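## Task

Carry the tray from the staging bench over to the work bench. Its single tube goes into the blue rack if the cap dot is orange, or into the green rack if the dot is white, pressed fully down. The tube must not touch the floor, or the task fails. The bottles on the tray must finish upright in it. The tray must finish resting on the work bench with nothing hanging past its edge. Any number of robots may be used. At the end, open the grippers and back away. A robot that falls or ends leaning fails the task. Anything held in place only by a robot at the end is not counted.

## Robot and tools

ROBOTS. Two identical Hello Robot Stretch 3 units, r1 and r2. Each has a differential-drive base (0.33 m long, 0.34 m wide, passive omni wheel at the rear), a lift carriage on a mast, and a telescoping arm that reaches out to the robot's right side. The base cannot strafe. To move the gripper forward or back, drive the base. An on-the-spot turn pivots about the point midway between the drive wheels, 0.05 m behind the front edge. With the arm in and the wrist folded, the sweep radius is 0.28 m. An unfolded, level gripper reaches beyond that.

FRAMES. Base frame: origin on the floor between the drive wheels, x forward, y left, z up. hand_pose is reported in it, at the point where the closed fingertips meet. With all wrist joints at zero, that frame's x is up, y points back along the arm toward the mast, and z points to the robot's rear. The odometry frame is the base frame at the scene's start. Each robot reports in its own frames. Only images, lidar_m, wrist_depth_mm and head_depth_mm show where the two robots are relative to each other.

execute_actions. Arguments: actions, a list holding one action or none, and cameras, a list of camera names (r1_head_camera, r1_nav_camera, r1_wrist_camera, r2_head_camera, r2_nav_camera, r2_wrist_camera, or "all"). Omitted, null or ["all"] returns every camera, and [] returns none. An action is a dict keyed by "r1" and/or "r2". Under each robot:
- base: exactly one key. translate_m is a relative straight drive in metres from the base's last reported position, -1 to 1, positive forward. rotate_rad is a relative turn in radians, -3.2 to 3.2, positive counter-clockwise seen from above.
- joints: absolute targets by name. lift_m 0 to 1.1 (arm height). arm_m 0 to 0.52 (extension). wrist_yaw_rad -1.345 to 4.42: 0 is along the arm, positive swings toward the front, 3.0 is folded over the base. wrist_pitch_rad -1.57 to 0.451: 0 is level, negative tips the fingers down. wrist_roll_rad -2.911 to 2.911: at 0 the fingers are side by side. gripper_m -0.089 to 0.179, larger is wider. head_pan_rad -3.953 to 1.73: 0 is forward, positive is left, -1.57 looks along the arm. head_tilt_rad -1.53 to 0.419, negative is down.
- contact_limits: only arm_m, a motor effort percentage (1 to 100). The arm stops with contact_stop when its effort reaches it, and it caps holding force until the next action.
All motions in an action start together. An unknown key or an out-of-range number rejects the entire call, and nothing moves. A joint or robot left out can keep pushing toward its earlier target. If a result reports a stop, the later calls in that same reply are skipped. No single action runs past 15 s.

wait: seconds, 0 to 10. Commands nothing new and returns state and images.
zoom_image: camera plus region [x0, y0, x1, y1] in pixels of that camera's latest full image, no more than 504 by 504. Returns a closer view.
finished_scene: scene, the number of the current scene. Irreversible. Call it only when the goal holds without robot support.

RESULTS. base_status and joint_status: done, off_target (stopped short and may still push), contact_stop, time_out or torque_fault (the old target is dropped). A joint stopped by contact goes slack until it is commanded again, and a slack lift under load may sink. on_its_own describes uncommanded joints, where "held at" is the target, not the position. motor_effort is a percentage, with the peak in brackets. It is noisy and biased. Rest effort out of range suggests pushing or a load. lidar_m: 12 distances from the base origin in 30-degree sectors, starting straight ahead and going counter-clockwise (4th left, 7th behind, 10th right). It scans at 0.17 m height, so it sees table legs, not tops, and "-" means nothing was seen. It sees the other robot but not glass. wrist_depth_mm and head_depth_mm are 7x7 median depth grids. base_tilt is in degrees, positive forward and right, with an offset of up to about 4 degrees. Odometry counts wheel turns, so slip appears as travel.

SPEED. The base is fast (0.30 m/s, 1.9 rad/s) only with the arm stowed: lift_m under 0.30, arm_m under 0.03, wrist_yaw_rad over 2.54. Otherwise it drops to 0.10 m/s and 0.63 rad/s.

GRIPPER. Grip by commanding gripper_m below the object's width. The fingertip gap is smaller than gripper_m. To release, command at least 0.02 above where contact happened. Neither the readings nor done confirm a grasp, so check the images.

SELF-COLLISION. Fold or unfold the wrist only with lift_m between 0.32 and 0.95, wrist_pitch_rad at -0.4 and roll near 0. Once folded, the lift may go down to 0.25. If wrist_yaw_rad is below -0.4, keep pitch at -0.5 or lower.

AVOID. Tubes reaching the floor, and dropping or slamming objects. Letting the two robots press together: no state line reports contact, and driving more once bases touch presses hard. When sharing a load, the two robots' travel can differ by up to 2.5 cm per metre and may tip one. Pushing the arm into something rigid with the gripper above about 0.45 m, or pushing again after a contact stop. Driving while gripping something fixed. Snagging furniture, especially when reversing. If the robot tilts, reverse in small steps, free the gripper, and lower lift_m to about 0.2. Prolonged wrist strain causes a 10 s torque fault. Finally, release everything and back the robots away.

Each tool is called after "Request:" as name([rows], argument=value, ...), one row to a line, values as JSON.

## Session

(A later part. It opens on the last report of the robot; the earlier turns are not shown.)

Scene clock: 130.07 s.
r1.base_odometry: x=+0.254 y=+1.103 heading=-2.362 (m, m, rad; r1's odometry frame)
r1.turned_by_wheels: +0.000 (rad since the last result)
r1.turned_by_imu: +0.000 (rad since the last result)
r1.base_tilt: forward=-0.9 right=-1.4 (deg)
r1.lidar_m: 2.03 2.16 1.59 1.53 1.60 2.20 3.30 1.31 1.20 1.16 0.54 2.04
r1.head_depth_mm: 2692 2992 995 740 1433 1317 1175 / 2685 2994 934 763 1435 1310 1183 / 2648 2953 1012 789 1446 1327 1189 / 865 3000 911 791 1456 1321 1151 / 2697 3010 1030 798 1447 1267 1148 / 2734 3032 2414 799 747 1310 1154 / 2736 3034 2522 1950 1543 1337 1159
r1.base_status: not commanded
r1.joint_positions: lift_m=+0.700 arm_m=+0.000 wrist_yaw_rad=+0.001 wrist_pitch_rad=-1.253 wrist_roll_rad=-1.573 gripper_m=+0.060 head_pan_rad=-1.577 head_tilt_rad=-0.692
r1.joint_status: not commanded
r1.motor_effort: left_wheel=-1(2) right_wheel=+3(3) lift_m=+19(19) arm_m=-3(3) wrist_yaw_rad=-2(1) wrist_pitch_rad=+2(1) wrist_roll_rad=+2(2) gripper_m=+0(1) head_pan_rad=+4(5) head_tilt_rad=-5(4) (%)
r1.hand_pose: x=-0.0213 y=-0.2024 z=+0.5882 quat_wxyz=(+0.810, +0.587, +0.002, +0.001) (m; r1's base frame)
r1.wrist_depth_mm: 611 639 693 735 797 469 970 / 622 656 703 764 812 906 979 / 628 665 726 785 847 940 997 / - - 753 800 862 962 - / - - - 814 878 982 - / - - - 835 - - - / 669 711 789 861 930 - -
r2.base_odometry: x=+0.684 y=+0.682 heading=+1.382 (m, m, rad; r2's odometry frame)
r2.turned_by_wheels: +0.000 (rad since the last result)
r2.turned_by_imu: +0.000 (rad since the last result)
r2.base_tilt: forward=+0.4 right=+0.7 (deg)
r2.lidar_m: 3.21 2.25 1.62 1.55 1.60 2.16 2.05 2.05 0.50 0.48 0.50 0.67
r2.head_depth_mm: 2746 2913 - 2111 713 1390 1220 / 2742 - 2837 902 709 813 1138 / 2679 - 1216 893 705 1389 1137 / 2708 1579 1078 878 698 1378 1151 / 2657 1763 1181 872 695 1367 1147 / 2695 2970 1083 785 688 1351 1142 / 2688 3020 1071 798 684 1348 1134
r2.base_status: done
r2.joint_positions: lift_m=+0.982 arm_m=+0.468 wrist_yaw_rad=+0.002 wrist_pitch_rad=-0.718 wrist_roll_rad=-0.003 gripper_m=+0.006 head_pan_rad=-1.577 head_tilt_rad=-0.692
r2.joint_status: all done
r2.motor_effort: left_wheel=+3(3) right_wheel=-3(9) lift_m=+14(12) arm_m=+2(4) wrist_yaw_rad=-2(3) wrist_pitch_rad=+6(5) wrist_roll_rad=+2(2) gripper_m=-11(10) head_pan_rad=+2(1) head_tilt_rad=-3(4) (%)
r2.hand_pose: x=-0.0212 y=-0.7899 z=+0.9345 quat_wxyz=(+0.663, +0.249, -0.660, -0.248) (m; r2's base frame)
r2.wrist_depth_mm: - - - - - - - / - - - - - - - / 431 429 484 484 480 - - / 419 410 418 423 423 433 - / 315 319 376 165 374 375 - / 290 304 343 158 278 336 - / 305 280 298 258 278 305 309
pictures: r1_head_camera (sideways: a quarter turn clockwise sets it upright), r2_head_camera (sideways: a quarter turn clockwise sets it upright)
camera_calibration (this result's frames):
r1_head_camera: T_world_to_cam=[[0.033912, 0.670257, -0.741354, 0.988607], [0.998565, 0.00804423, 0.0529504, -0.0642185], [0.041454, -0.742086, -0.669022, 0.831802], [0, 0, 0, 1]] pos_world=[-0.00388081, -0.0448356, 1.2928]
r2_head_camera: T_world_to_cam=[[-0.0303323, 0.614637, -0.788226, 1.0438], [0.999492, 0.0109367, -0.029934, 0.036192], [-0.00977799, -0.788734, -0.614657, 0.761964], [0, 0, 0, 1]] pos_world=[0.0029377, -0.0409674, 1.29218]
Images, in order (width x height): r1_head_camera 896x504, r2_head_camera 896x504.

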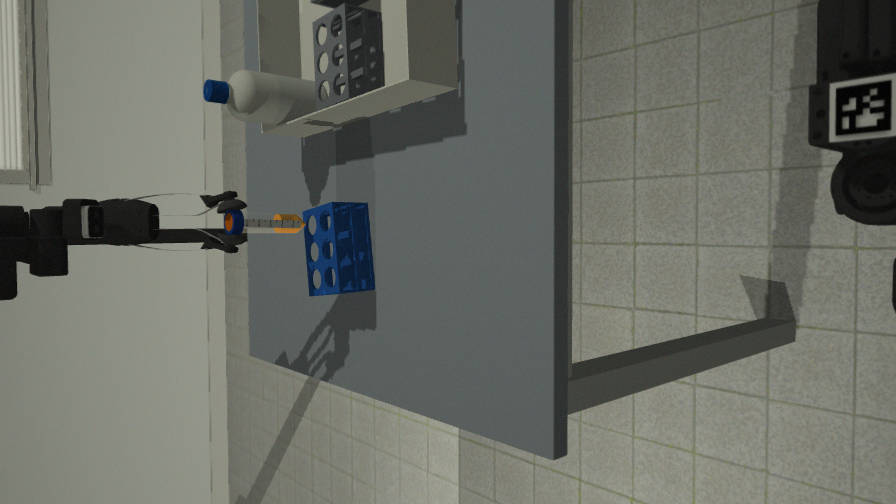

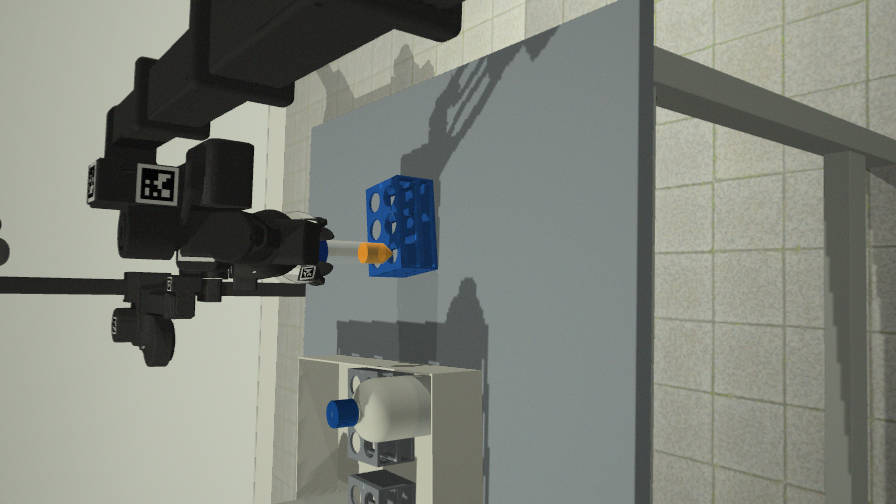

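Gap r2 ≈0, r1 ≈7 px: extend slightly.

Request:
execute_actions([
  {"r2":{"joints":{"arm_m":0.474}}},
], cameras=[])

Request:
execute_actions([
  {"r2":{"joints":{"lift_m":0.922}}},
], cameras=["r1_head_camera"])

Request:
execute_actions([
  {"r2":{"joints":{"gripper_m":0.045}}},
], cameras=[])

Request:
execute_actions([
  {"r2":{"joints":{"lift_m":1.05}}},
], cameras=["r1_head_camera","r2_head_camera"])

Scene clock: 132.20 s.
r1.base_odometry: x=+0.254 y=+1.103 heading=-2.362 (m, m, rad; r1's odometry frame)
r1.turned_by_wheels: +0.000 (rad since the last result)
r1.turned_by_imu: +0.000 (rad since the last result)
r1.base_tilt: forward=-0.9 right=-1.4 (deg)
r1.lidar_m: 2.03 2.16 1.59 1.54 1.59 2.19 3.31 1.31 1.20 1.16 0.54 2.03
r1.head_depth_mm: 2694 2965 1001 743 1439 1314 1175 / 2685 2953 934 766 1444 1305 1188 / 2605 2980 1018 789 1440 1313 1189 / 865 2945 912 794 1452 1325 1144 / 2734 3002 1032 798 1456 1274 1144 / 2728 3036 2417 803 751 1300 1147 / 2753 3036 2543 1958 1553 1344 1156
r1.base_status: not commanded
r1.joint_positions: lift_m=+0.700 arm_m=+0.000 wrist_yaw_rad=+0.001 wrist_pitch_rad=-1.253 wrist_roll_rad=-1.573 gripper_m=+0.060 head_pan_rad=-1.577 head_tilt_rad=-0.692
r1.joint_status: not commanded
r1.motor_effort: left_wheel=-2(2) right_wheel=+3(3) lift_m=+19(19) arm_m=-3(3) wrist_yaw_rad=-2(2) wrist_pitch_rad=+2(1) wrist_roll_rad=+2(2) gripper_m=+0(0) head_pan_rad=+4(4) head_tilt_rad=-5(5) (%)
r1.hand_pose: x=-0.0213 y=-0.2024 z=+0.5882 quat_wxyz=(+0.810, +0.587, +0.002, +0.001) (m; r1's base frame)
r1.wrist_depth_mm: 606 643 691 751 785 472 967 / 617 656 705 751 809 895 979 / 628 665 722 777 831 930 - / - - 747 796 867 942 - / - - - 806 905 971 - / - - - 820 - - - / 671 724 786 851 945 - -
r2.base_odometry: x=+0.684 y=+0.682 heading=+1.382 (m, m, rad; r2's odometry frame)
r2.turned_by_wheels: +0.000 (rad since the last result)
r2.turned_by_imu: +0.000 (rad since the last result)
r2.base_tilt: forward=+0.0 right=+1.0 (deg)
r2.lidar_m: 3.20 2.25 1.62 1.55 1.60 2.16 2.05 2.05 0.50 0.48 0.50 0.67
r2.head_depth_mm: 2746 2943 - 2117 715 1410 1219 / 2690 - 2836 896 708 813 1141 / 2689 - 1210 889 702 1382 1132 / 2665 2224 1087 882 698 1375 1152 / 2676 1748 1175 872 692 1354 1150 / 2726 2962 1083 782 687 1359 1146 / 2711 2994 1066 800 683 1347 1127
r2.base_status: not commanded
r2.joint_positions: lift_m=+0.982 arm_m=+0.474 wrist_yaw_rad=+0.002 wrist_pitch_rad=-0.718 wrist_roll_rad=-0.003 gripper_m=+0.006 head_pan_rad=-1.577 head_tilt_rad=-0.692
r2.joint_status: all done
r2.motor_effort: left_wheel=+3(3) right_wheel=-3(3) lift_m=+14(14) arm_m=+2(0) wrist_yaw_rad=-2(2) wrist_pitch_rad=+5(6) wrist_roll_rad=+2(2) gripper_m=-10(11) head_pan_rad=+2(1) head_tilt_rad=-5(5) (%)
r2.hand_pose: x=-0.0212 y=-0.7959 z=+0.9345 quat_wxyz=(+0.663, +0.249, -0.660, -0.248) (m; r2's base frame)
r2.wrist_depth_mm: - - - - - - - / - - - - - - - / 419 419 483 476 480 - - / 419 408 423 426 420 433 - / 312 317 375 165 372 373 - / 292 306 345 158 282 335 - / 297 280 299 248 271 303 311
pictures: none
No camera images: the call's "cameras" was empty. Leave "cameras" out to get every camera's image.

Scene clock: 133.57 s.
r1.base_odometry: x=+0.254 y=+1.103 heading=-2.362 (m, m, rad; r1's odometry frame)
r1.turned_by_wheels: +0.000 (rad since the last result)
r1.turned_by_imu: +0.000 (rad since the last result)
r1.base_tilt: forward=-0.9 right=-1.4 (deg)
r1.lidar_m: 2.03 2.16 1.59 1.53 1.59 2.19 3.30 1.31 1.20 1.16 0.54 2.03
r1.head_depth_mm: 2686 3001 996 742 1425 1306 1176 / 2720 2936 930 762 1443 1315 1186 / 2656 3020 980 789 1450 1325 1187 / 890 2978 910 792 1458 1326 1139 / 2727 3036 1029 797 1458 1261 1152 / 2723 3042 2417 801 751 1297 1156 / 2729 3001 2513 1946 1545 1339 1160
r1.base_status: not commanded
r1.joint_positions: lift_m=+0.700 arm_m=+0.000 wrist_yaw_rad=+0.001 wrist_pitch_rad=-1.253 wrist_roll_rad=-1.573 gripper_m=+0.060 head_pan_rad=-1.577 head_tilt_rad=-0.692
r1.joint_status: not commanded
r1.motor_effort: left_wheel=-2(2) right_wheel=+3(3) lift_m=+19(19) arm_m=-3(3) wrist_yaw_rad=-3(2) wrist_pitch_rad=+1(1) wrist_roll_rad=+2(2) gripper_m=+0(0) head_pan_rad=+3(4) head_tilt_rad=-5(5) (%)
r1.hand_pose: x=-0.0213 y=-0.2024 z=+0.5882 quat_wxyz=(+0.810, +0.587, +0.002, +0.001) (m; r1's base frame)
r1.wrist_depth_mm: 605 653 690 748 796 472 957 / 617 664 704 758 801 904 978 / 618 666 729 776 852 927 - / - - 745 800 872 961 - / - - - 816 889 971 - / - - - 840 - - - / 668 708 786 849 960 - -
r2.base_odometry: x=+0.684 y=+0.682 heading=+1.382 (m, m, rad; r2's odometry frame)
r2.turned_by_wheels: +0.000 (rad since the last result)
r2.turned_by_imu: +0.000 (rad since the last result)
r2.base_tilt: forward=+0.2 right=+0.9 (deg)
r2.lidar_m: 3.23 2.25 1.62 1.55 1.60 2.16 2.05 2.06 0.51 0.48 0.50 0.67
r2.head_depth_mm: 2743 3061 3228 - - 1388 1214 / 2745 2987 - 863 709 815 1141 / 2752 2943 1139 890 704 1377 1137 / 2657 2881 1106 877 700 1370 1154 / 2657 1772 1174 872 694 1366 1149 / 2705 2964 1079 785 691 1355 1147 / 2708 2971 1066 799 684 1344 1129
r2.base_status: not commanded
r2.joint_positions: lift_m=+0.922 arm_m=+0.474 wrist_yaw_rad=+0.002 wrist_pitch_rad=-0.717 wrist_roll_rad=-0.003 gripper_m=+0.006 head_pan_rad=-1.577 head_tilt_rad=-0.692
r2.joint_status: all done
r2.motor_effort: left_wheel=+2(3) right_wheel=-3(3) lift_m=+13(14) arm_m=+2(2) wrist_yaw_rad=-2(2) wrist_pitch_rad=+5(5) wrist_roll_rad=+2(2) gripper_m=-11(11) head_pan_rad=+2(1) head_tilt_rad=-4(4) (%)
r2.hand_pose: x=-0.0212 y=-0.7960 z=+0.8746 quat_wxyz=(+0.664, +0.249, -0.661, -0.248) (m; r2's base frame)
r2.wrist_depth_mm: - - - - - - - / 375 369 471 458 460 492 - / 394 371 396 392 395 394 - / 293 293 346 343 342 343 - / 245 288 305 165 246 305 310 / 222 264 281 158 251 269 271 / 196 246 244 217 239 247 247
pictures: r1_head_camera (sideways: a quarter turn clockwise sets it upright)
camera_calibration (this result's frames):
r1_head_camera: T_world_to_cam=[[0.033912, 0.670257, -0.741354, 0.988608], [0.998565, 0.00804411, 0.0529504, -0.0642185], [0.0414539, -0.742086, -0.669022, 0.831802], [0, 0, 0, 1]] pos_world=[-0.00388081, -0.0448356, 1.2928]
Images, in order (width x height): r1_head_camera 896x504.

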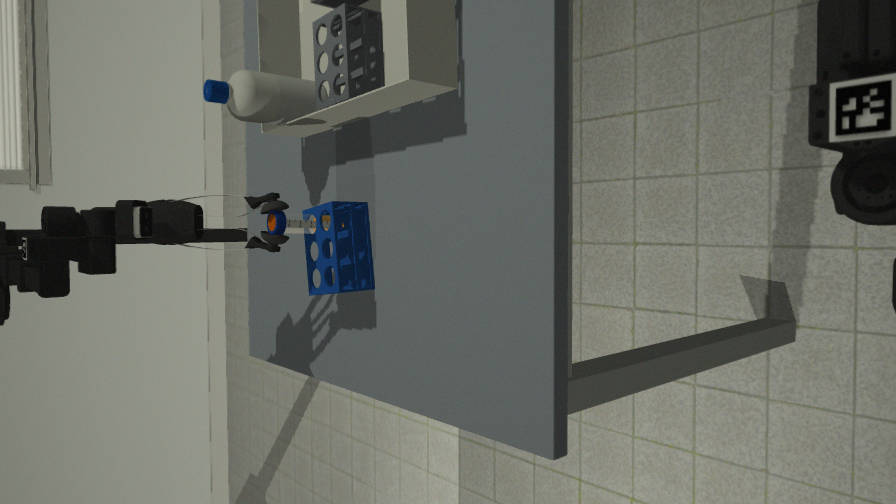

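Scene clock: 134.47 s.
r1.base_odometry: x=+0.254 y=+1.103 heading=-2.362 (m, m, rad; r1's odometry frame)
r1.turned_by_wheels: +0.000 (rad since the last result)
r1.turned_by_imu: +0.000 (rad since the last result)
r1.base_tilt: forward=-0.9 right=-1.4 (deg)
r1.lidar_m: 2.03 2.16 1.59 1.53 1.59 2.19 3.30 1.31 1.20 1.16 0.54 2.04
r1.head_depth_mm: 2675 3007 1001 742 1426 1316 1179 / 2715 2947 927 762 1447 1306 1188 / 2646 2991 981 789 1449 1324 1189 / 893 2966 909 792 1461 1320 1150 / 2686 2995 1034 798 1457 1274 1145 / 2731 3079 2395 800 747 1292 1156 / 2707 3040 2517 1958 1544 1340 1156
r1.base_status: not commanded
r1.joint_positions: lift_m=+0.700 arm_m=+0.000 wrist_yaw_rad=+0.001 wrist_pitch_rad=-1.253 wrist_roll_rad=-1.573 gripper_m=+0.060 head_pan_rad=-1.577 head_tilt_rad=-0.692
r1.joint_status: not commanded
r1.motor_effort: left_wheel=-1(2) right_wheel=+3(3) lift_m=+20(19) arm_m=-3(3) wrist_yaw_rad=-2(2) wrist_pitch_rad=+1(1) wrist_roll_rad=+2(2) gripper_m=+1(0) head_pan_rad=+4(5) head_tilt_rad=-4(5) (%)
r1.hand_pose: x=-0.0213 y=-0.2024 z=+0.5882 quat_wxyz=(+0.810, +0.587, +0.002, +0.001) (m; r1's base frame)
r1.wrist_depth_mm: 600 648 684 749 804 466 979 / 616 651 697 758 803 921 958 / 623 668 732 790 858 929 - / - - 753 797 875 945 - / - - - 811 900 999 - / - - - 848 - - - / 680 721 792 860 941 - -
r2.base_odometry: x=+0.684 y=+0.682 heading=+1.382 (m, m, rad; r2's odometry frame)
r2.turned_by_wheels: +0.000 (rad since the last result)
r2.turned_by_imu: +0.000 (rad since the last result)
r2.base_tilt: forward=+0.0 right=+0.6 (deg)
r2.lidar_m: 3.22 2.25 1.62 1.55 1.60 2.16 2.06 2.06 0.51 0.48 0.50 0.67
r2.head_depth_mm: 2755 3033 3219 - - 1378 1219 / 2716 2936 - 864 708 813 1145 / 2730 2909 1145 889 704 1381 1141 / 2670 2916 1131 879 699 1366 1158 / 2671 1757 1186 874 694 1363 1150 / 2694 2953 1077 780 689 1362 1143 / 2676 2963 1071 799 684 1352 1129
r2.base_status: not commanded
r2.joint_positions: lift_m=+0.922 arm_m=+0.474 wrist_yaw_rad=+0.002 wrist_pitch_rad=-0.717 wrist_roll_rad=-0.003 gripper_m=+0.045 head_pan_rad=-1.577 head_tilt_rad=-0.692
r2.joint_status: all done
r2.motor_effort: left_wheel=+3(3) right_wheel=-3(3) lift_m=+13(13) arm_m=+2(2) wrist_yaw_rad=-3(2) wrist_pitch_rad=+5(5) wrist_roll_rad=+2(2) gripper_m=+1(84) head_pan_rad=+2(2) head_tilt_rad=-5(5) (%)
r2.hand_pose: x=-0.0212 y=-0.7961 z=+0.8747 quat_wxyz=(+0.664, +0.249, -0.661, -0.247) (m; r2's base frame)
r2.wrist_depth_mm: - - - - - - - / 375 372 465 455 464 497 - / 394 372 396 396 393 394 - / 295 295 345 345 345 345 - / 247 286 313 169 247 304 311 / 221 263 - 213 - 267 272 / 196 245 244 217 239 248 250
pictures: none
No camera images: the call's "cameras" was empty. Leave "cameras" out to get every camera's image.

Scene clock: 136.47 s.
r1.base_odometry: x=+0.254 y=+1.103 heading=-2.362 (m, m, rad; r1's odometry frame)
r1.turned_by_wheels: +0.000 (rad since the last result)
r1.turned_by_imu: +0.000 (rad since the last result)
r1.base_tilt: forward=-0.9 right=-1.4 (deg)
r1.lidar_m: 2.03 2.16 1.59 1.53 1.60 2.19 3.31 1.31 1.20 1.16 0.54 2.04
r1.head_depth_mm: 2681 2968 1000 742 1432 1314 1179 / 2703 2951 934 760 1443 1314 1182 / 2666 3028 1018 788 1430 1327 1188 / 2617 2939 914 793 1446 1317 1145 / 2733 3025 1030 798 1460 1269 1143 / 2742 3038 2383 800 751 1307 1153 / 2715 3040 2549 1955 1533 1332 1155
r1.base_status: not commanded
r1.joint_positions: lift_m=+0.700 arm_m=+0.000 wrist_yaw_rad=+0.001 wrist_pitch_rad=-1.253 wrist_roll_rad=-1.573 gripper_m=+0.060 head_pan_rad=-1.577 head_tilt_rad=-0.692
r1.joint_status: not commanded
r1.motor_effort: left_wheel=-2(2) right_wheel=+3(3) lift_m=+19(19) arm_m=-3(3) wrist_yaw_rad=-2(2) wrist_pitch_rad=+1(2) wrist_roll_rad=+2(2) gripper_m=+0(0) head_pan_rad=+4(5) head_tilt_rad=-3(4) (%)
r1.hand_pose: x=-0.0213 y=-0.2024 z=+0.5882 quat_wxyz=(+0.810, +0.587, +0.002, +0.001) (m; r1's base frame)
r1.wrist_depth_mm: 605 648 691 746 792 469 984 / 617 657 706 756 816 903 968 / 631 668 725 780 848 918 - / - - 759 793 871 956 - / - - - 813 888 978 - / - - - 836 - - - / 676 720 779 853 952 - -
r2.base_odometry: x=+0.684 y=+0.682 heading=+1.382 (m, m, rad; r2's odometry frame)
r2.turned_by_wheels: +0.000 (rad since the last result)
r2.turned_by_imu: +0.000 (rad since the last result)
r2.base_tilt: forward=+0.2 right=+1.0 (deg)
r2.lidar_m: 3.22 2.25 1.63 1.55 1.60 2.15 2.06 2.06 0.50 0.48 0.50 0.67
r2.head_depth_mm: - 3054 3036 2201 717 1389 1221 / 2819 3024 3013 902 707 813 1135 / - 3054 1203 890 705 1380 1131 / 2568 1601 1187 881 698 1377 1157 / 2633 1766 1179 874 692 1366 1144 / 2719 3042 1083 783 690 1357 1141 / 2661 2953 1071 799 685 1346 1141
r2.base_status: not commanded
r2.joint_positions: lift_m=+1.050 arm_m=+0.474 wrist_yaw_rad=+0.002 wrist_pitch_rad=-0.717 wrist_roll_rad=-0.003 gripper_m=+0.045 head_pan_rad=-1.577 head_tilt_rad=-0.692
r2.joint_status: all done
r2.motor_effort: left_wheel=+3(2) right_wheel=-3(2) lift_m=+27(26) arm_m=+2(2) wrist_yaw_rad=-2(2) wrist_pitch_rad=+5(5) wrist_roll_rad=+2(2) gripper_m=+0(1) head_pan_rad=+2(2) head_tilt_rad=-4(5) (%)
r2.hand_pose: x=-0.0212 y=-0.7961 z=+1.0018 quat_wxyz=(+0.664, +0.249, -0.661, -0.247) (m; r2's base frame)
r2.wrist_depth_mm: - - - - - - - / - - - - - - - / 589 581 593 585 590 - - / 477 477 496 509 511 - - / 446 444 450 452 460 455 - / 361 352 - 396 - 401 - / 338 338 363 311 336 367 -
pictures: r1_head_camera (sideways: a quarter turn clockwise sets it upright), r2_head_camera (sideways: a quarter turn clockwise sets it upright)
camera_calibration (this result's frames):
r1_head_camera: T_world_to_cam=[[0.033912, 0.670257, -0.741354, 0.988608], [0.998565, 0.00804411, 0.0529504, -0.0642185], [0.0414539, -0.742086, -0.669022, 0.831802], [0, 0, 0, 1]] pos_world=[-0.00388081, -0.0448356, 1.2928]
r2_head_camera: T_world_to_cam=[[-0.0303323, 0.614637, -0.788226, 1.0438], [0.999492, 0.0109367, -0.029934, 0.036192], [-0.00977799, -0.788734, -0.614657, 0.761964], [0, 0, 0, 1]] pos_world=[0.0029377, -0.0409674, 1.29218]
Images, in order (width x height): r1_head_camera 896x504, r2_head_camera 896x504.

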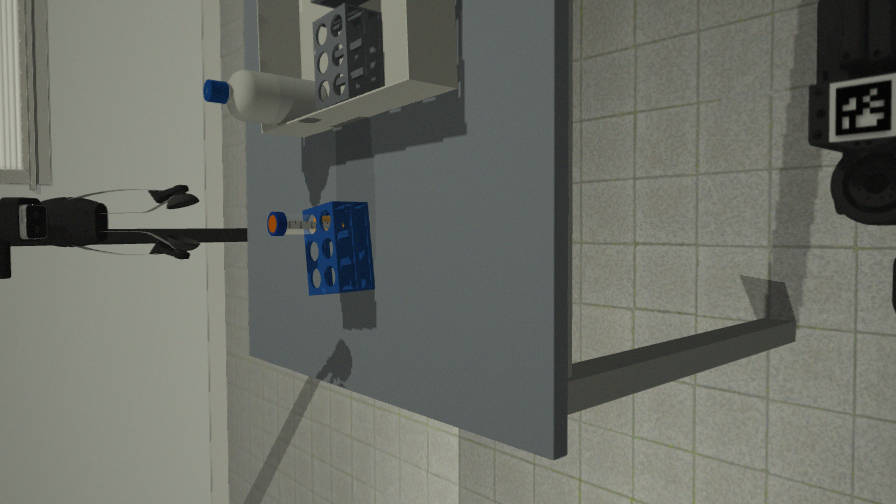

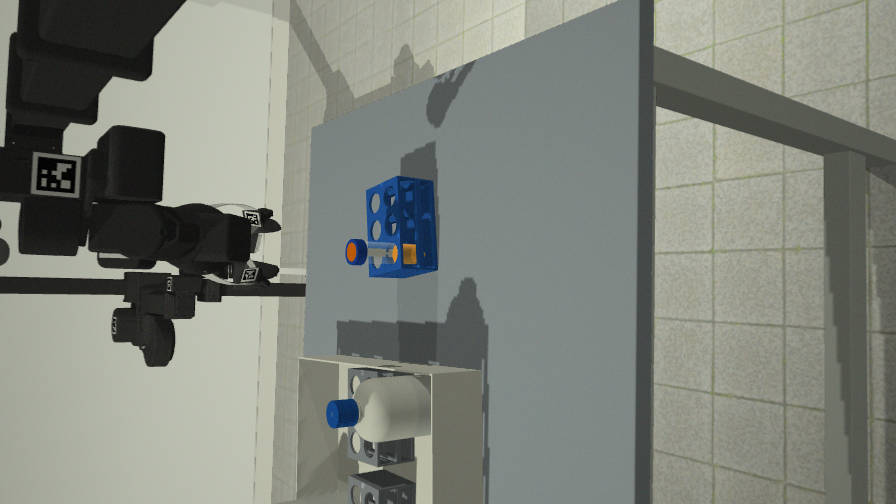

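Request:
execute_actions([
  {"r2":{"joints":{"arm_m":0.1}}},
], cameras=[])

Request:
finished_scene(scene=2)

Scene clock: 141.27 s.
r1.base_odometry: x=+0.254 y=+1.103 heading=-2.362 (m, m, rad; r1's odometry frame)
r1.turned_by_wheels: +0.000 (rad since the last result)
r1.turned_by_imu: +0.000 (rad since the last result)
r1.base_tilt: forward=-0.9 right=-1.4 (deg)
r1.lidar_m: 2.03 2.16 1.59 1.53 1.60 2.20 3.31 1.31 1.19 1.16 0.54 2.04
r1.head_depth_mm: 2676 2980 995 740 1439 1309 1173 / 2717 2938 932 764 1441 1315 1183 / 2713 2969 1017 787 1448 1318 1182 / 2647 2960 911 792 1448 1312 1144 / 2707 3022 1030 795 1452 1276 1146 / 2765 3005 2394 803 747 1298 1156 / 2725 3037 2508 1954 1539 1342 1161
r1.base_status: not commanded
r1.joint_positions: lift_m=+0.700 arm_m=+0.000 wrist_yaw_rad=+0.001 wrist_pitch_rad=-1.253 wrist_roll_rad=-1.573 gripper_m=+0.060 head_pan_rad=-1.577 head_tilt_rad=-0.692
r1.joint_status: not commanded
r1.motor_effort: left_wheel=-2(1) right_wheel=+3(3) lift_m=+19(19) arm_m=-3(3) wrist_yaw_rad=-2(2) wrist_pitch_rad=+2(1) wrist_roll_rad=+2(2) gripper_m=+1(0) head_pan_rad=+4(4) head_tilt_rad=-6(4) (%)
r1.hand_pose: x=-0.0213 y=-0.2024 z=+0.5882 quat_wxyz=(+0.810, +0.587, +0.002, +0.001) (m; r1's base frame)
r1.wrist_depth_mm: 603 647 682 749 794 467 976 / 618 654 702 762 821 899 984 / 621 665 714 773 845 949 - / - - 752 797 868 942 - / - - - 811 884 992 - / - - - 844 - - - / 673 717 783 859 932 - -
r2.base_odometry: x=+0.684 y=+0.682 heading=+1.382 (m, m, rad; r2's odometry frame)
r2.turned_by_wheels: +0.000 (rad since the last result)
r2.turned_by_imu: -0.001 (rad since the last result)
r2.base_tilt: forward=+0.1 right=+0.6 (deg)
r2.lidar_m: 3.23 2.25 1.62 1.55 1.60 2.16 2.05 2.05 0.50 0.48 0.50 0.67
r2.head_depth_mm: - - - 1987 716 1399 1215 / 2711 - - 834 707 813 1140 / 2692 - - - 702 1395 1141 / 2709 1523 - - 699 1378 1148 / 2640 1728 1183 870 693 1361 1149 / 2730 3040 1078 782 688 1357 1141 / 2707 3018 1074 797 683 1345 1134
r2.base_status: not commanded
r2.joint_positions: lift_m=+1.050 arm_m=+0.100 wrist_yaw_rad=+0.002 wrist_pitch_rad=-0.717 wrist_roll_rad=-0.003 gripper_m=+0.045 head_pan_rad=-1.577 head_tilt_rad=-0.692
r2.joint_status: all done
r2.motor_effort: left_wheel=+3(2) right_wheel=-2(3) lift_m=+26(27) arm_m=-1(0) wrist_yaw_rad=-2(2) wrist_pitch_rad=+5(5) wrist_roll_rad=+2(2) gripper_m=-1(0) head_pan_rad=+2(2) head_tilt_rad=-5(6) (%)
r2.hand_pose: x=-0.0212 y=-0.4226 z=+1.0018 quat_wxyz=(+0.664, +0.249, -0.661, -0.247) (m; r2's base frame)
r2.wrist_depth_mm: 805 703 788 823 - - - / 601 583 657 652 673 - - / 552 565 535 563 577 - - / 476 488 499 508 508 - - / 459 447 467 452 459 459 - / 410 409 - 407 - 408 - / 367 373 369 378 369 374 -
pictures: none
No camera images: the call's "cameras" was empty. Leave "cameras" out to get every camera's image.

The scene is finished: the task was done.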